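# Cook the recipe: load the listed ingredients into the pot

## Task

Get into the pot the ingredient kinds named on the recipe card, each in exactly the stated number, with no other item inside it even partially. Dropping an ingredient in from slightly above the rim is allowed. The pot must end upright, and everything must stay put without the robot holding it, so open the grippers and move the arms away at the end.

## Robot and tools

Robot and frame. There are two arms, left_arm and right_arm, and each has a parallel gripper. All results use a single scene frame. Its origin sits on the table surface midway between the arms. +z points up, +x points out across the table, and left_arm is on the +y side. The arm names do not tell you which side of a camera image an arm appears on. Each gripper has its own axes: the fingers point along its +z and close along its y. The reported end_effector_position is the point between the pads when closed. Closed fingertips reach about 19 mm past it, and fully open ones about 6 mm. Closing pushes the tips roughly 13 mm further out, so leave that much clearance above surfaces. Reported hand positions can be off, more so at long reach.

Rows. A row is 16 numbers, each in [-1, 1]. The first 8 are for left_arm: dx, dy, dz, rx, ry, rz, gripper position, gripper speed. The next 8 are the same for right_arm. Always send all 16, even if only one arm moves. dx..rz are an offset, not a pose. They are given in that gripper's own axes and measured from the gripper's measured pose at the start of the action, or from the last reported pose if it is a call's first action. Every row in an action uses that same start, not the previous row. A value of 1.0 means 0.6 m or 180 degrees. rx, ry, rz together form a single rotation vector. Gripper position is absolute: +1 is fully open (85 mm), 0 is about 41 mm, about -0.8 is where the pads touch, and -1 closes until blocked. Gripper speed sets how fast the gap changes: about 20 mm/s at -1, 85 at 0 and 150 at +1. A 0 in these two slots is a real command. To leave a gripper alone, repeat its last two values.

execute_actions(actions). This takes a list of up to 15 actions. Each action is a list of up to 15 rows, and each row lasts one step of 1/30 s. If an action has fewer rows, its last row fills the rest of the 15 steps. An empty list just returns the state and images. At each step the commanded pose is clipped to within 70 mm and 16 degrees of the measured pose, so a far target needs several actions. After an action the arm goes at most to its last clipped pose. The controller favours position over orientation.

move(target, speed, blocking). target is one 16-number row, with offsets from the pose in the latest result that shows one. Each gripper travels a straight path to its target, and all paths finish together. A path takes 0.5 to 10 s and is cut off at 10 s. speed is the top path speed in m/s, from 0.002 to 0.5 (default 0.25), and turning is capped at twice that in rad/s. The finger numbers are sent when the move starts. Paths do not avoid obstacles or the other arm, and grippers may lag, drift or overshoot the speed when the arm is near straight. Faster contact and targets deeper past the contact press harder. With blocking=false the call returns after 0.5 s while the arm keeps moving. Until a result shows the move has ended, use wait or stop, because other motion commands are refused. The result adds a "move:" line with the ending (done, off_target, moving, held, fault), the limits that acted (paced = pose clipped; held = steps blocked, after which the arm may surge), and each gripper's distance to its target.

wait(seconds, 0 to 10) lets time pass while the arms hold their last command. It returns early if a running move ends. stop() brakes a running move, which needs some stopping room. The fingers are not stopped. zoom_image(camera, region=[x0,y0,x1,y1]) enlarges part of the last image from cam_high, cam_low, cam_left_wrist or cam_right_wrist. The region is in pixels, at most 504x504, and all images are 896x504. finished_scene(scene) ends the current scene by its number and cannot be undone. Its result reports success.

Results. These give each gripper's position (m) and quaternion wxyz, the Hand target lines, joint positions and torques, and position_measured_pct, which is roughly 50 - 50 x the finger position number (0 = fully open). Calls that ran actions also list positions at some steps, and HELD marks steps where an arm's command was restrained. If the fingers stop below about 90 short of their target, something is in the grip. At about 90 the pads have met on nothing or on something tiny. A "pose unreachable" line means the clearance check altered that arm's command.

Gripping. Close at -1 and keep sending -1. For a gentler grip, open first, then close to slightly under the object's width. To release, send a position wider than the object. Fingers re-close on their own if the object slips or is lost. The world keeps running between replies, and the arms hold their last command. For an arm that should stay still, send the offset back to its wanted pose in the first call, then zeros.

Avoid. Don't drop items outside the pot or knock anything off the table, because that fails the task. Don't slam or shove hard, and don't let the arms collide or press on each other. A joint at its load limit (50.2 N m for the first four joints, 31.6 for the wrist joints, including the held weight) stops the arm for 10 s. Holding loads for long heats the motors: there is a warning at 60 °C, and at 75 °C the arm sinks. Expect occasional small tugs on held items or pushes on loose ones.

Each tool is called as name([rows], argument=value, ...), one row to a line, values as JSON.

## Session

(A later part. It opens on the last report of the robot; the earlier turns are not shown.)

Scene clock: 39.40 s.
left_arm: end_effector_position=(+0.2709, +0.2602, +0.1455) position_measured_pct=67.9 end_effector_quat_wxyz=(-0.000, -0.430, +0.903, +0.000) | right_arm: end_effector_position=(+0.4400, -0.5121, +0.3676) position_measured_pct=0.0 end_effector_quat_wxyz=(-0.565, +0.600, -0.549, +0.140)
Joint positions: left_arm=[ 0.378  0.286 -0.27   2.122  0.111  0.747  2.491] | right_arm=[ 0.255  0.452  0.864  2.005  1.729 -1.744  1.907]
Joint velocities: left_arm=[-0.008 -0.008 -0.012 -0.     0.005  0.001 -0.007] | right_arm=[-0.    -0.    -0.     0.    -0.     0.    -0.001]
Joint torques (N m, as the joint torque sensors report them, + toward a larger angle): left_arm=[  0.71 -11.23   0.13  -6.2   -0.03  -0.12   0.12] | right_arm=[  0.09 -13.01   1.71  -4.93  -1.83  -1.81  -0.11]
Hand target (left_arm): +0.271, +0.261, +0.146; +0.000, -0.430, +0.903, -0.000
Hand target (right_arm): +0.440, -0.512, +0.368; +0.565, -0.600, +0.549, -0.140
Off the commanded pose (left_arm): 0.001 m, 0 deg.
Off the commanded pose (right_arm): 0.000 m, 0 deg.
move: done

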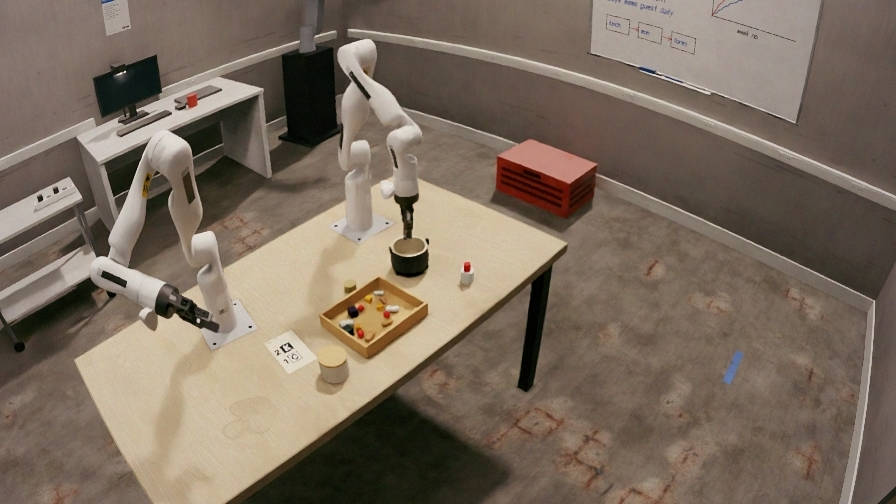

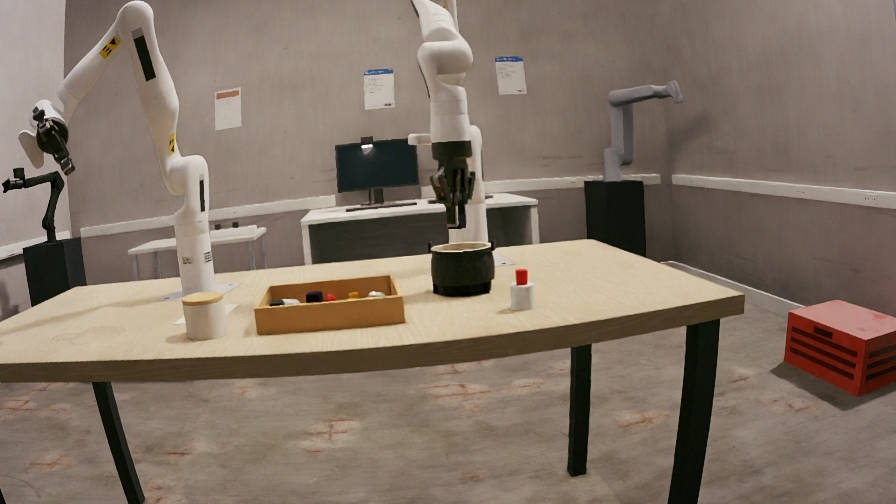

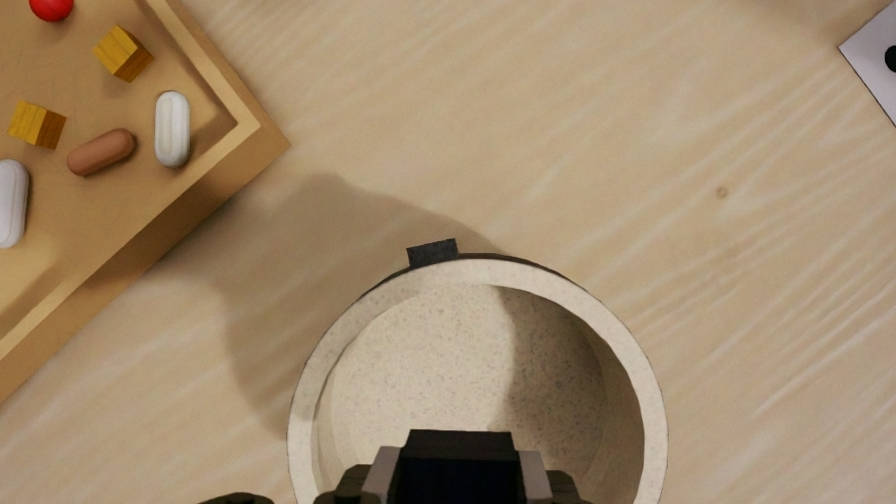

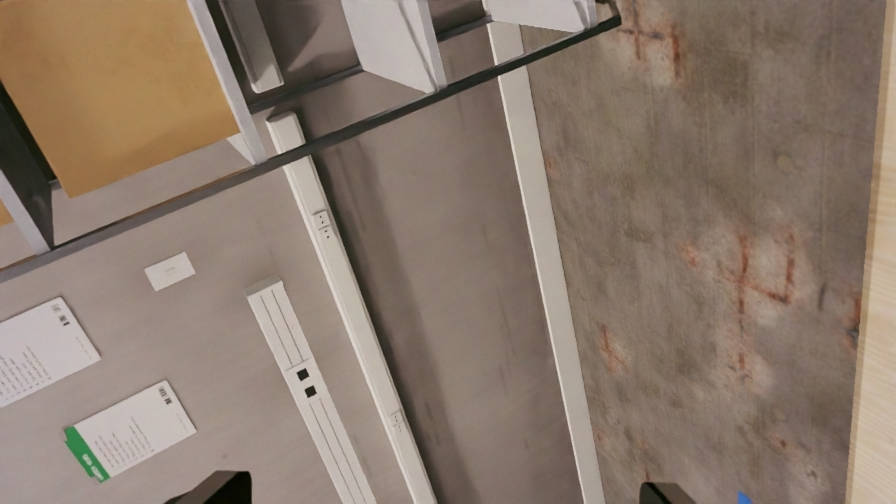

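move(target=[0,0.006,0.05,0,0,0,-0.5,0,0,0,0,0,0,0,1,0], speed=0.15)

execute_actions([
  [[0,0,0,0,0,0,-0.13,0,0,0,0,0,0,0,1,0],[0,0,0,0,0,0,-0.13,0,0,0,0,0,0,0,1,0],[0,0,0,0,0,0,-0.13,0,0,0,0,0,0,0,1,0],[0,0,0,0,0,0,-0.13,0,0,0,0,0,0,0,1,0],[0,0,0,0,0,0,-0.13,0,0,0,0,0,0,0,1,0],[0,0,0,0,0,0,-0.13,0,0,0,0,0,0,0,1,0],[0,0,0,0,0,0,-0.13,0,0,0,0,0,0,0,1,0],[0,0,-0.01,0,0,0,-0.13,0,0,0,0,0,0,0,1,0],[0,0,-0.02,0,0,0,-0.13,0,0,0,0,0,0,0,1,0],[0,0,-0.03,0,0,0,-0.13,0,0,0,0,0,0,0,1,0],[0,0,-0.04,0,0,0,-0.13,0,0,0,0,0,0,0,1,0]],
])

Scene clock: 49.80 s.
left_arm: end_effector_position=(+0.2682, +0.2624, +0.1156) position_measured_pct=67.9 end_effector_quat_wxyz=(+0.000, -0.430, +0.903, -0.000) | right_arm: end_effector_position=(+0.4400, -0.5121, +0.3676) position_measured_pct=0.0 end_effector_quat_wxyz=(-0.565, +0.600, -0.549, +0.140)
Joint positions: left_arm=[ 0.356  0.346 -0.256  2.174  0.145  0.637  2.451] | right_arm=[ 0.255  0.452  0.864  2.005  1.729 -1.744  1.907]
Joint velocities: left_arm=[-0.003  0.006 -0.003  0.001  0.002  0.    -0.001] | right_arm=[ 0.     0.    -0.    -0.    -0.     0.     0.002]
Joint torques (N m, as the joint torque sensors report them, + toward a larger angle): left_arm=[  0.89 -11.46   0.09  -5.65  -0.06  -0.15  -0.05] | right_arm=[  0.08 -12.89   1.79  -4.95  -1.89  -1.79  -0.16]
Hand target (left_arm): +0.268, +0.262, +0.115; -0.000, -0.430, +0.903, +0.000
Hand target (right_arm): +0.440, -0.512, +0.368; +0.565, -0.600, +0.549, -0.140
Off the commanded pose (left_arm): 0.000 m, 0 deg.
Off the commanded pose (right_arm): 0.000 m, 0 deg.
move: done

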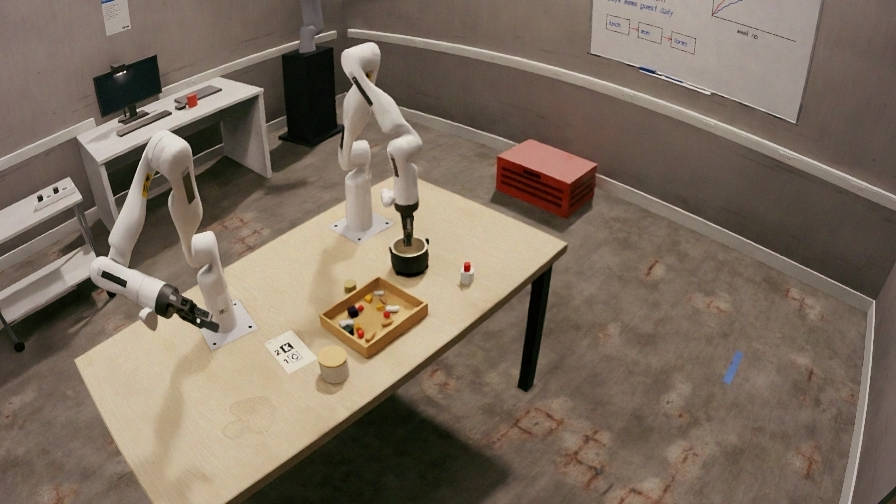

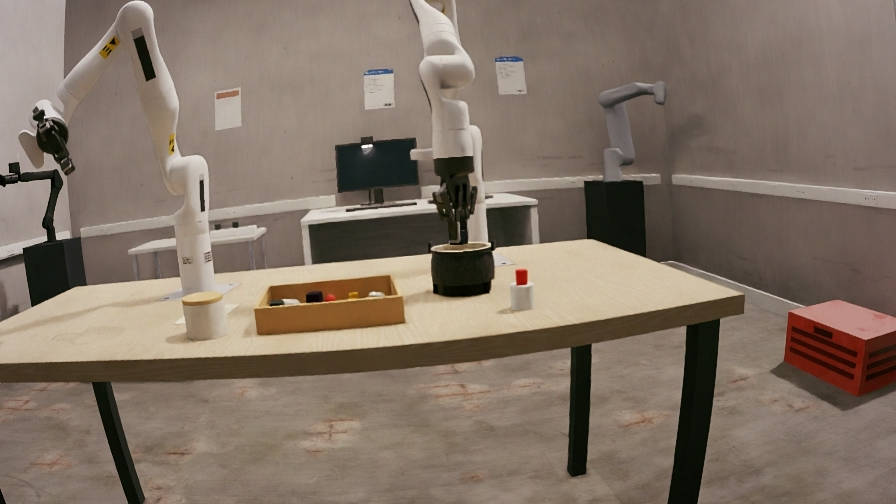

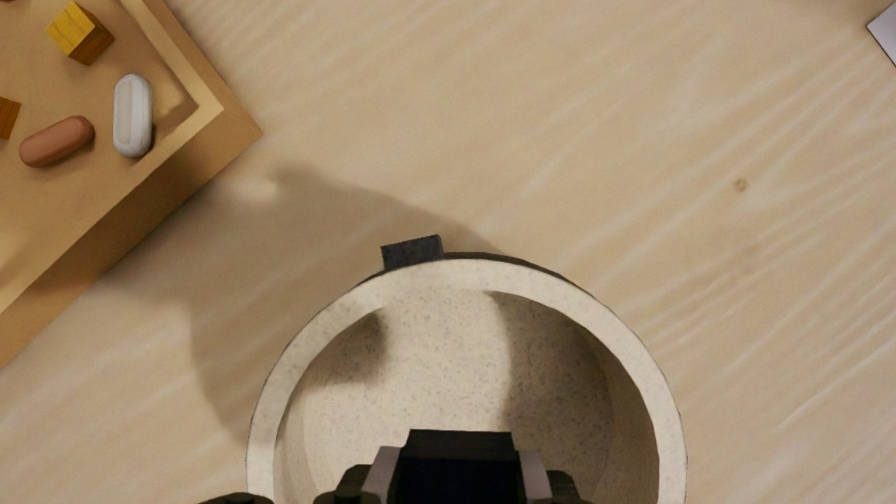

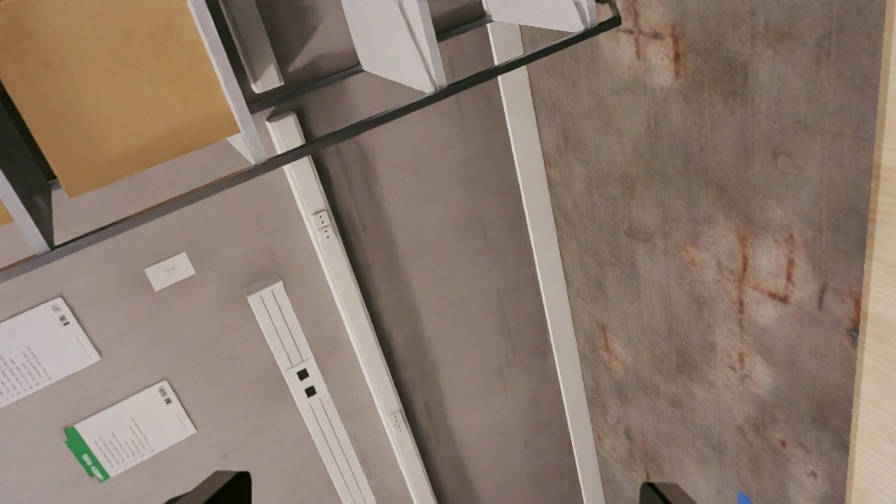

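Scene clock: 50.30 s.
left_arm: end_effector_position=(+0.2678, +0.2629, +0.1385) position_measured_pct=56.3 end_effector_quat_wxyz=(-0.001, -0.430, +0.903, +0.001) | right_arm: end_effector_position=(+0.4400, -0.5121, +0.3676) position_measured_pct=0.0 end_effector_quat_wxyz=(-0.565, +0.600, -0.549, +0.140)
Joint positions: left_arm=[ 0.371  0.295 -0.269  2.141  0.117  0.721  2.479] | right_arm=[ 0.255  0.452  0.864  2.005  1.729 -1.744  1.907]
Joint velocities: left_arm=[ 0.002 -0.009 -0.001 -0.01  -0.012  0.04   0.016] | right_arm=[ 0.     0.    -0.001 -0.     0.    -0.     0.   ]
Joint torques (N m, as the joint torque sensors report them, + toward a larger angle): left_arm=[  0.75 -11.41  -0.04  -5.73   0.12  -0.18  -0.17] | right_arm=[  0.12 -12.94   1.83  -5.04  -1.85  -1.79  -0.1 ]
Hand target (left_arm): +0.268, +0.262, +0.140; +0.000, -0.430, +0.903, -0.000
Hand target (right_arm): +0.440, -0.512, +0.368; +0.565, -0.600, +0.549, -0.140
Off the commanded pose (left_arm): 0.001 m, 0 deg.
Off the commanded pose (right_arm): 0.000 m, 0 deg.
Step readings (end_effector_position):
0: left_arm (+0.2682, +0.2624, +0.1156) | right_arm (+0.4400, -0.5121, +0.3676)
1: left_arm (+0.2682, +0.2624, +0.1156) | right_arm (+0.4400, -0.5121, +0.3676)
2: left_arm (+0.2682, +0.2623, +0.1157) | right_arm (+0.4400, -0.5121, +0.3676)
4: left_arm (+0.2682, +0.2623, +0.1156) | right_arm (+0.4400, -0.5121, +0.3676)
8: left_arm (+0.2683, +0.2623, +0.1161) | right_arm (+0.4400, -0.5121, +0.3676)
15: end_effector_position above

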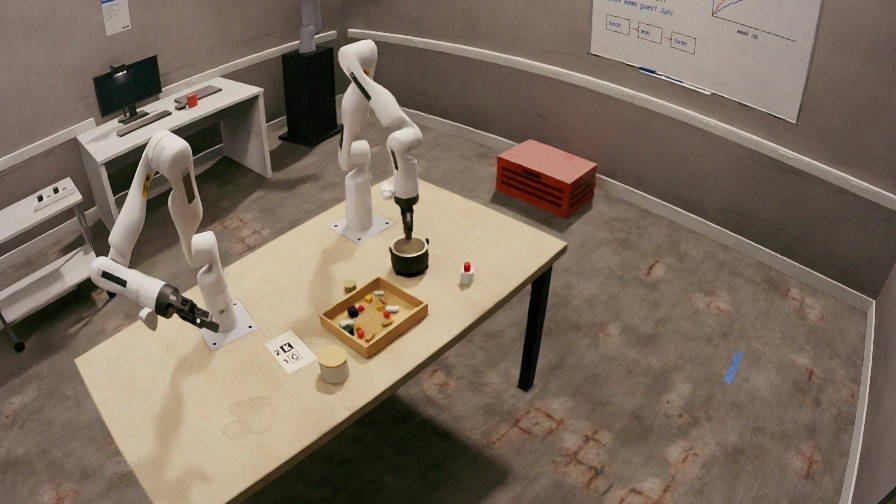

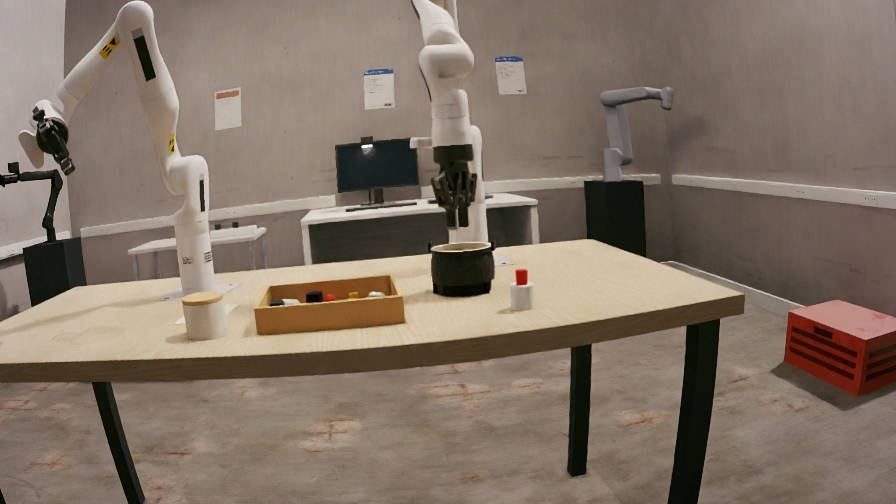

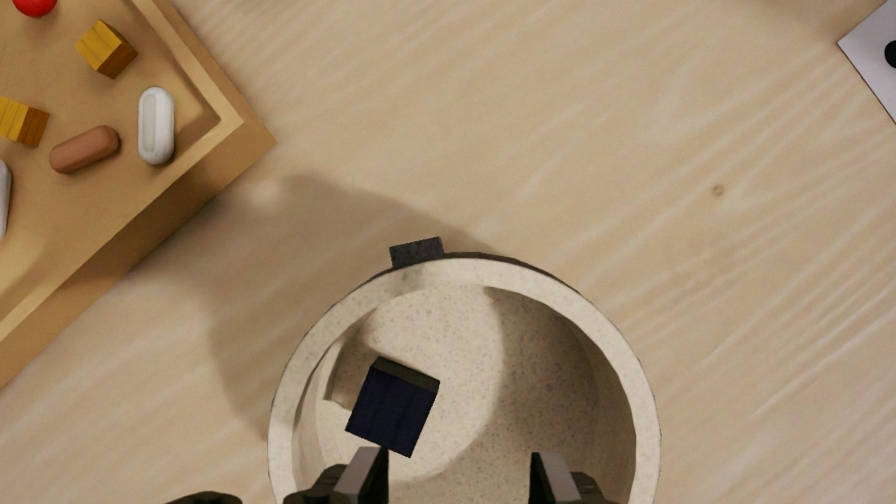

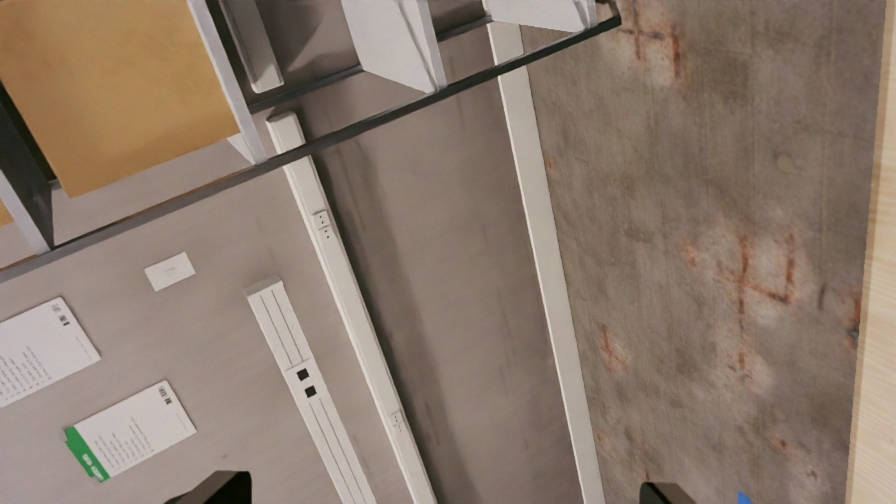

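move(target=[0.3235,-0.355,0.114,0,0,-0.128,-0.13,0,0,0,0,0,0,0,1,0], speed=0.3)

Scene clock: 53.50 s.
left_arm: end_effector_position=(+0.3097, -0.0224, +0.0702) position_measured_pct=56.3 end_effector_quat_wxyz=(-0.001, -0.602, +0.799, +0.000) | right_arm: end_effector_position=(+0.4400, -0.5121, +0.3676) position_measured_pct=0.0 end_effector_quat_wxyz=(-0.565, +0.600, -0.549, +0.140)
Joint positions: left_arm=[ 0.889  0.734 -0.242  1.61   0.223  0.825  3.413] | right_arm=[ 0.255  0.452  0.864  2.005  1.729 -1.744  1.907]
Joint velocities: left_arm=[ 0.006  0.012  0.005 -0.004 -0.004 -0.     0.002] | right_arm=[ 0.     0.    -0.001 -0.    -0.    -0.     0.001]
Joint torques (N m, as the joint torque sensors report them, + toward a larger angle): left_arm=[  0.57 -19.44  -0.65  -6.68   0.4   -0.26   0.06] | right_arm=[  0.04 -13.     1.77  -4.97  -1.91  -1.77  -0.16]
Hand target (left_arm): +0.309, -0.023, +0.070; -0.001, -0.602, +0.799, +0.001
Hand target (right_arm): +0.440, -0.512, +0.368; +0.565, -0.600, +0.549, -0.140
Off the commanded pose (left_arm): 0.001 m, 0 deg.
Off the commanded pose (right_arm): 0.000 m, 0 deg.
move: done

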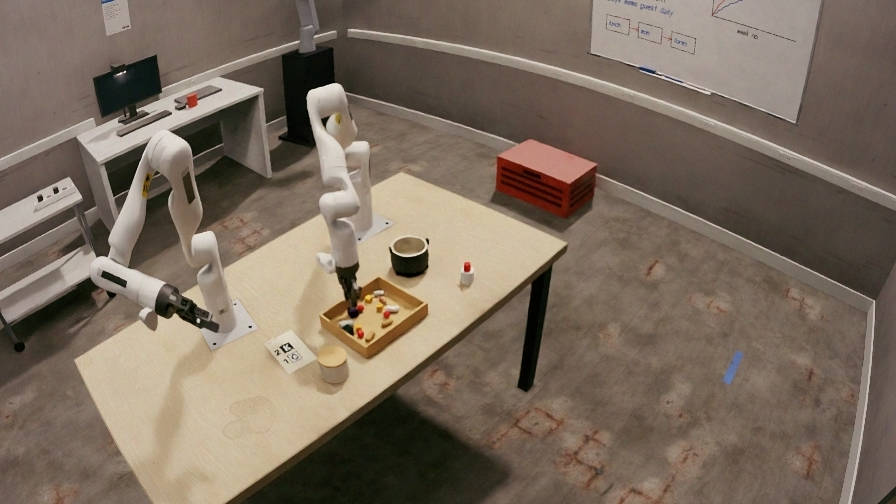

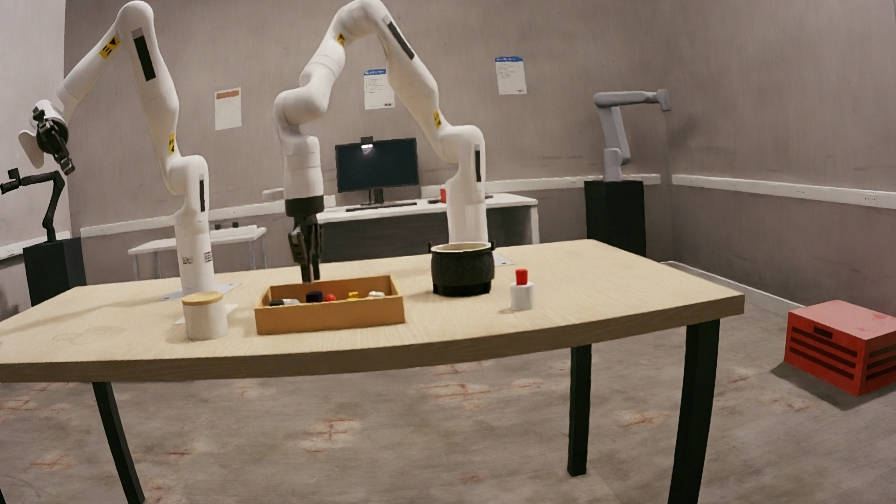

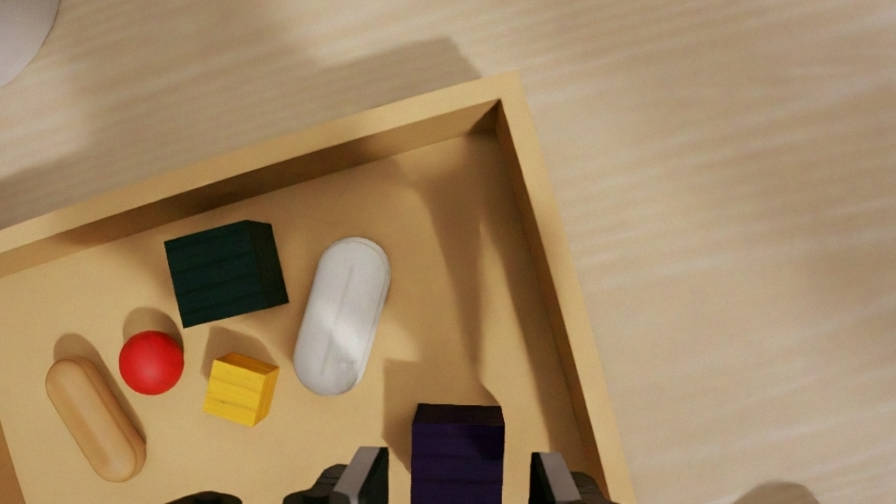

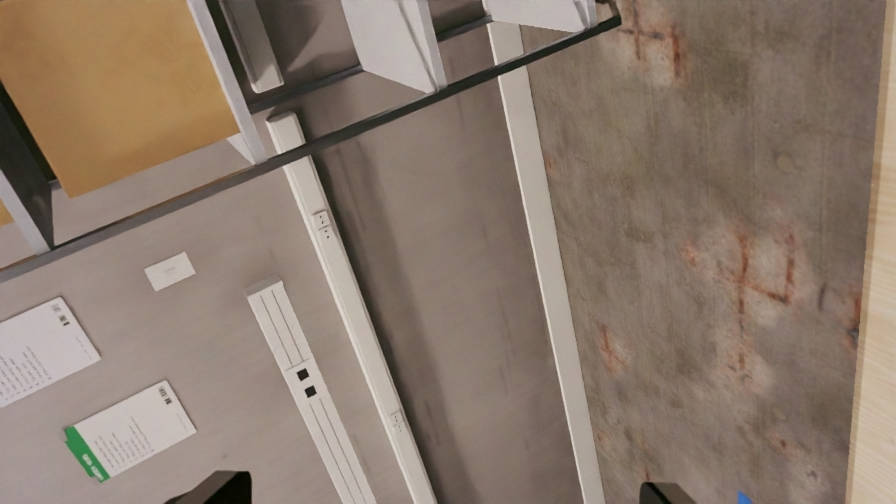

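move(target=[0,-0.005,0.06,0,0,0,-0.13,0,0,0,0,0,0,0,1,0], speed=0.06)

execute_actions([
  [[0,0.002,0.003,0,0,0,-0.5,0,0,0,0,0,0,0,1,0]],
])

Scene clock: 55.83 s.
left_arm: end_effector_position=(+0.3125, -0.0234, +0.0343) position_measured_pct=56.3 end_effector_quat_wxyz=(-0.001, -0.602, +0.799, +0.000) | right_arm: end_effector_position=(+0.4400, -0.5121, +0.3676) position_measured_pct=0.0 end_effector_quat_wxyz=(-0.565, +0.600, -0.549, +0.140)
Joint positions: left_arm=[ 0.877  0.799 -0.226  1.622  0.242  0.748  3.396] | right_arm=[ 0.255  0.452  0.864  2.005  1.729 -1.744  1.907]
Joint velocities: left_arm=[-0.001  0.003 -0.002  0.001  0.    -0.001 -0.001] | right_arm=[-0.    -0.    -0.001  0.    -0.     0.    -0.   ]
Joint torques (N m, as the joint torque sensors report them, + toward a larger angle): left_arm=[  0.61 -19.41  -0.45  -5.85  -0.09  -0.22   0.24] | right_arm=[  0.02 -12.99   1.77  -5.11  -1.85  -1.82  -0.17]
Hand target (left_arm): +0.312, -0.023, +0.034; -0.001, -0.602, +0.799, +0.000
Hand target (right_arm): +0.440, -0.512, +0.368; +0.565, -0.600, +0.549, -0.140
Off the commanded pose (left_arm): 0.000 m, 0 deg.
Off the commanded pose (right_arm): 0.000 m, 0 deg.
move: done

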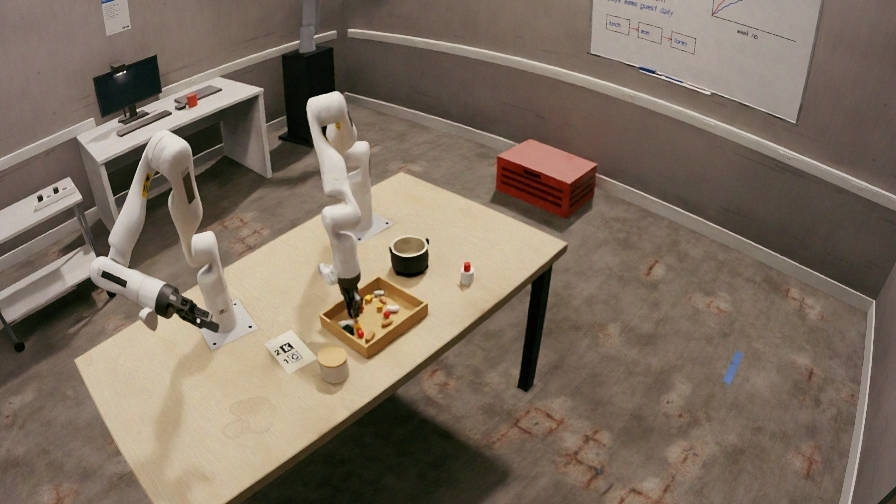

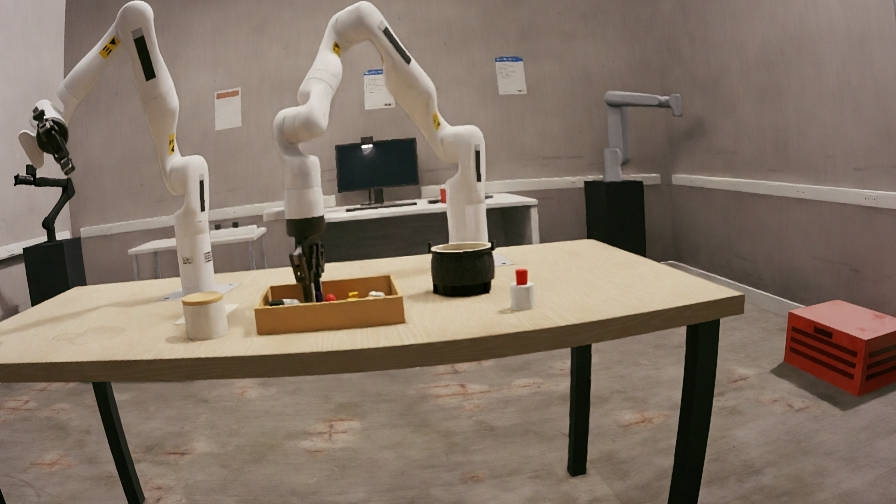

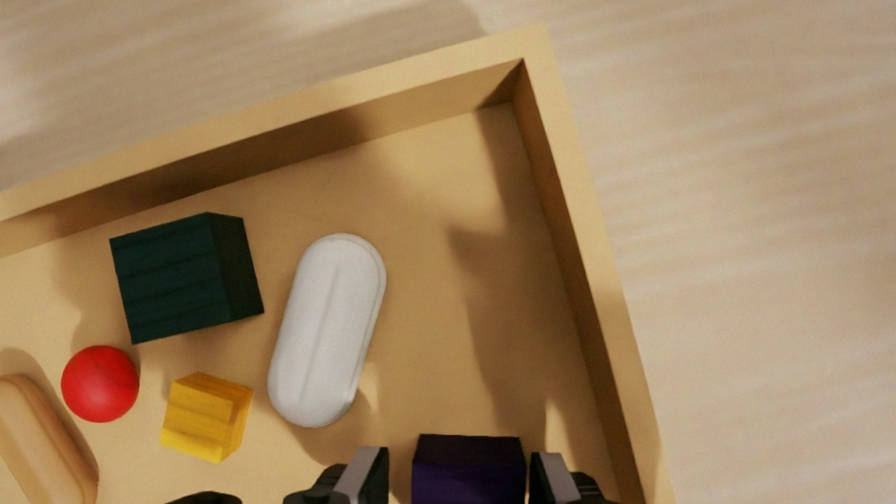

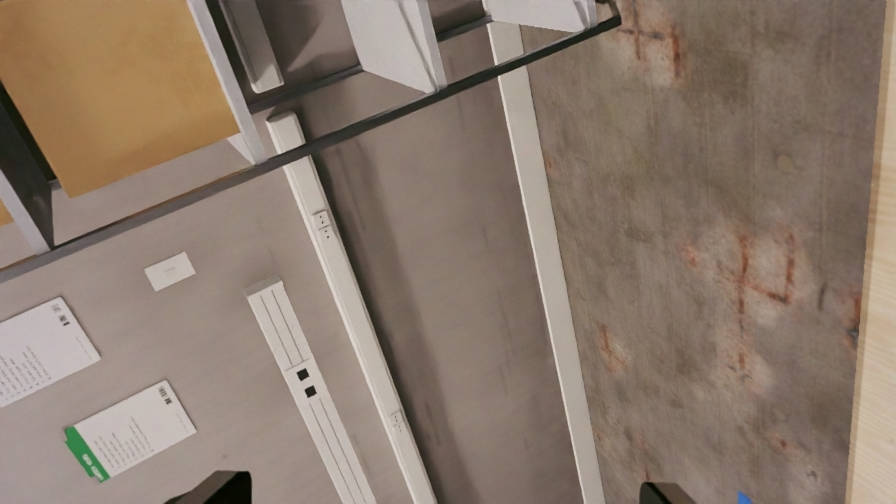

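Scene clock: 56.33 s.
left_arm: end_effector_position=(+0.3115, -0.0232, +0.0329) position_measured_pct=68.3 end_effector_quat_wxyz=(-0.001, -0.602, +0.799, -0.000) | right_arm: end_effector_position=(+0.4400, -0.5121, +0.3676) position_measured_pct=0.0 end_effector_quat_wxyz=(-0.565, +0.600, -0.549, +0.140)
Joint positions: left_arm=[ 0.878  0.8   -0.225  1.627  0.243  0.742  3.395] | right_arm=[ 0.255  0.452  0.864  2.005  1.729 -1.744  1.907]
Joint velocities: left_arm=[-0.    -0.     0.     0.     0.     0.003 -0.001] | right_arm=[ 0.     0.001 -0.    -0.    -0.     0.    -0.   ]
Joint torques (N m, as the joint torque sensors report them, + toward a larger angle): left_arm=[  0.75 -18.98  -0.61  -5.89   0.1   -0.35   0.16] | right_arm=[  0.16 -12.92   1.82  -4.97  -1.88  -1.77  -0.12]
Hand target (left_arm): +0.311, -0.023, +0.032; -0.001, -0.602, +0.799, +0.000
Hand target (right_arm): +0.440, -0.512, +0.368; +0.565, -0.600, +0.549, -0.140
Off the commanded pose (left_arm): 0.001 m, 0 deg.
Off the commanded pose (right_arm): 0.000 m, 0 deg.
Step readings (end_effector_position):
0: left_arm (+0.3125, -0.0234, +0.0343) | right_arm (+0.4400, -0.5121, +0.3676)
1: left_arm (+0.3123, -0.0233, +0.0340) | right_arm (+0.4400, -0.5121, +0.3676)
2: left_arm (+0.3119, -0.0231, +0.0332) | right_arm (+0.4400, -0.5121, +0.3676)
4: left_arm (+0.3113, -0.0231, +0.0326) | right_arm (+0.4400, -0.5121, +0.3676)
8: left_arm (+0.3115, -0.0233, +0.0329) | right_arm (+0.4400, -0.5121, +0.3676)
15: end_effector_position above

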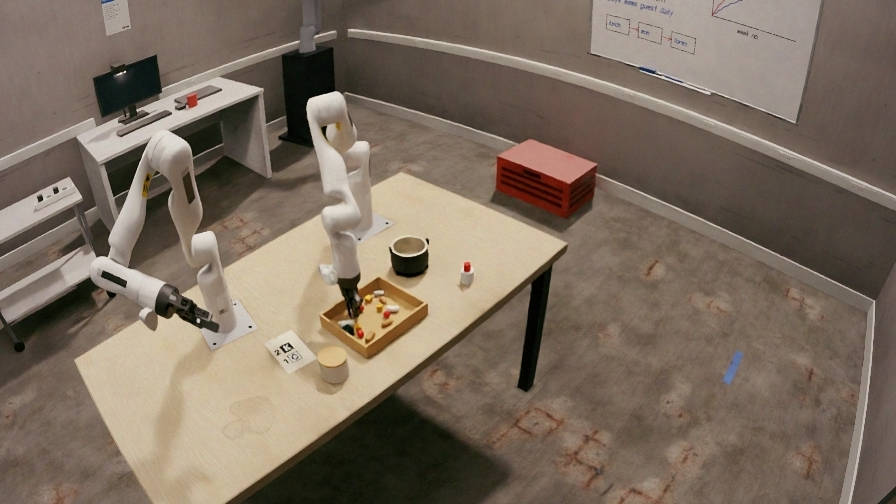

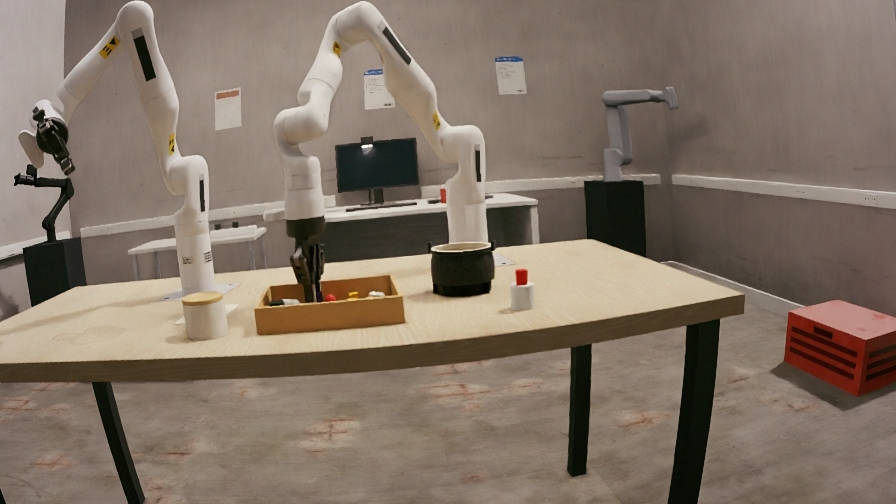

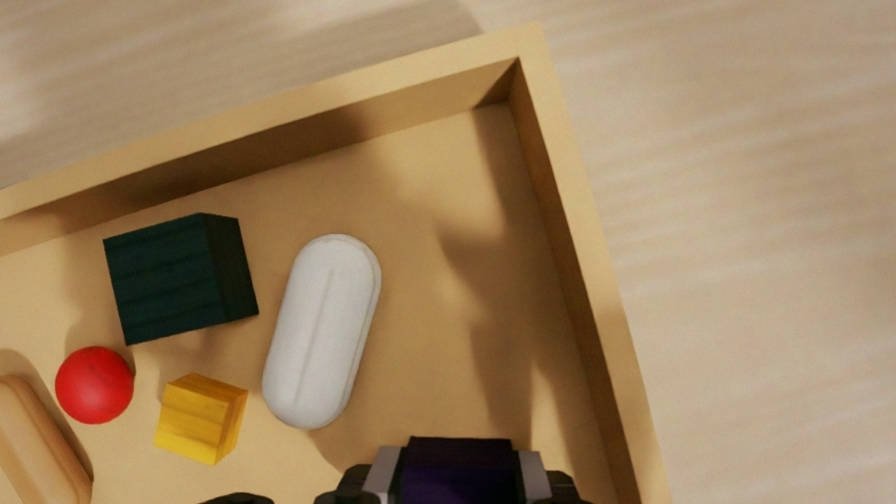

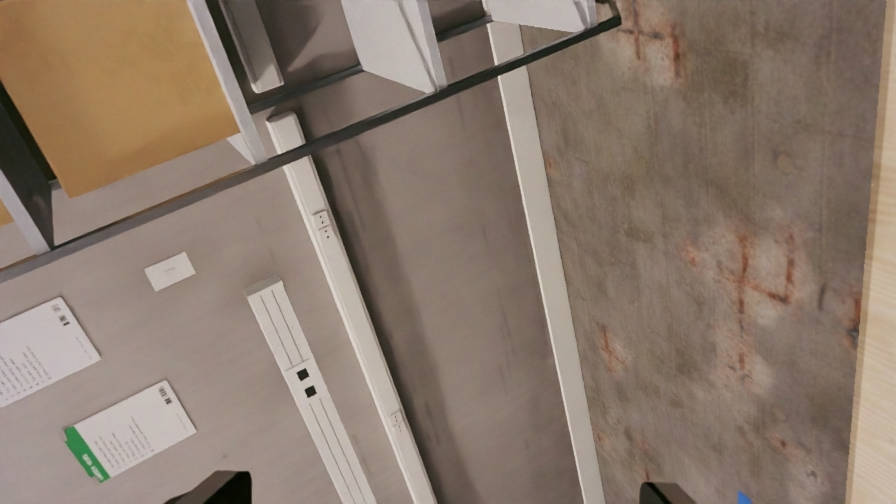

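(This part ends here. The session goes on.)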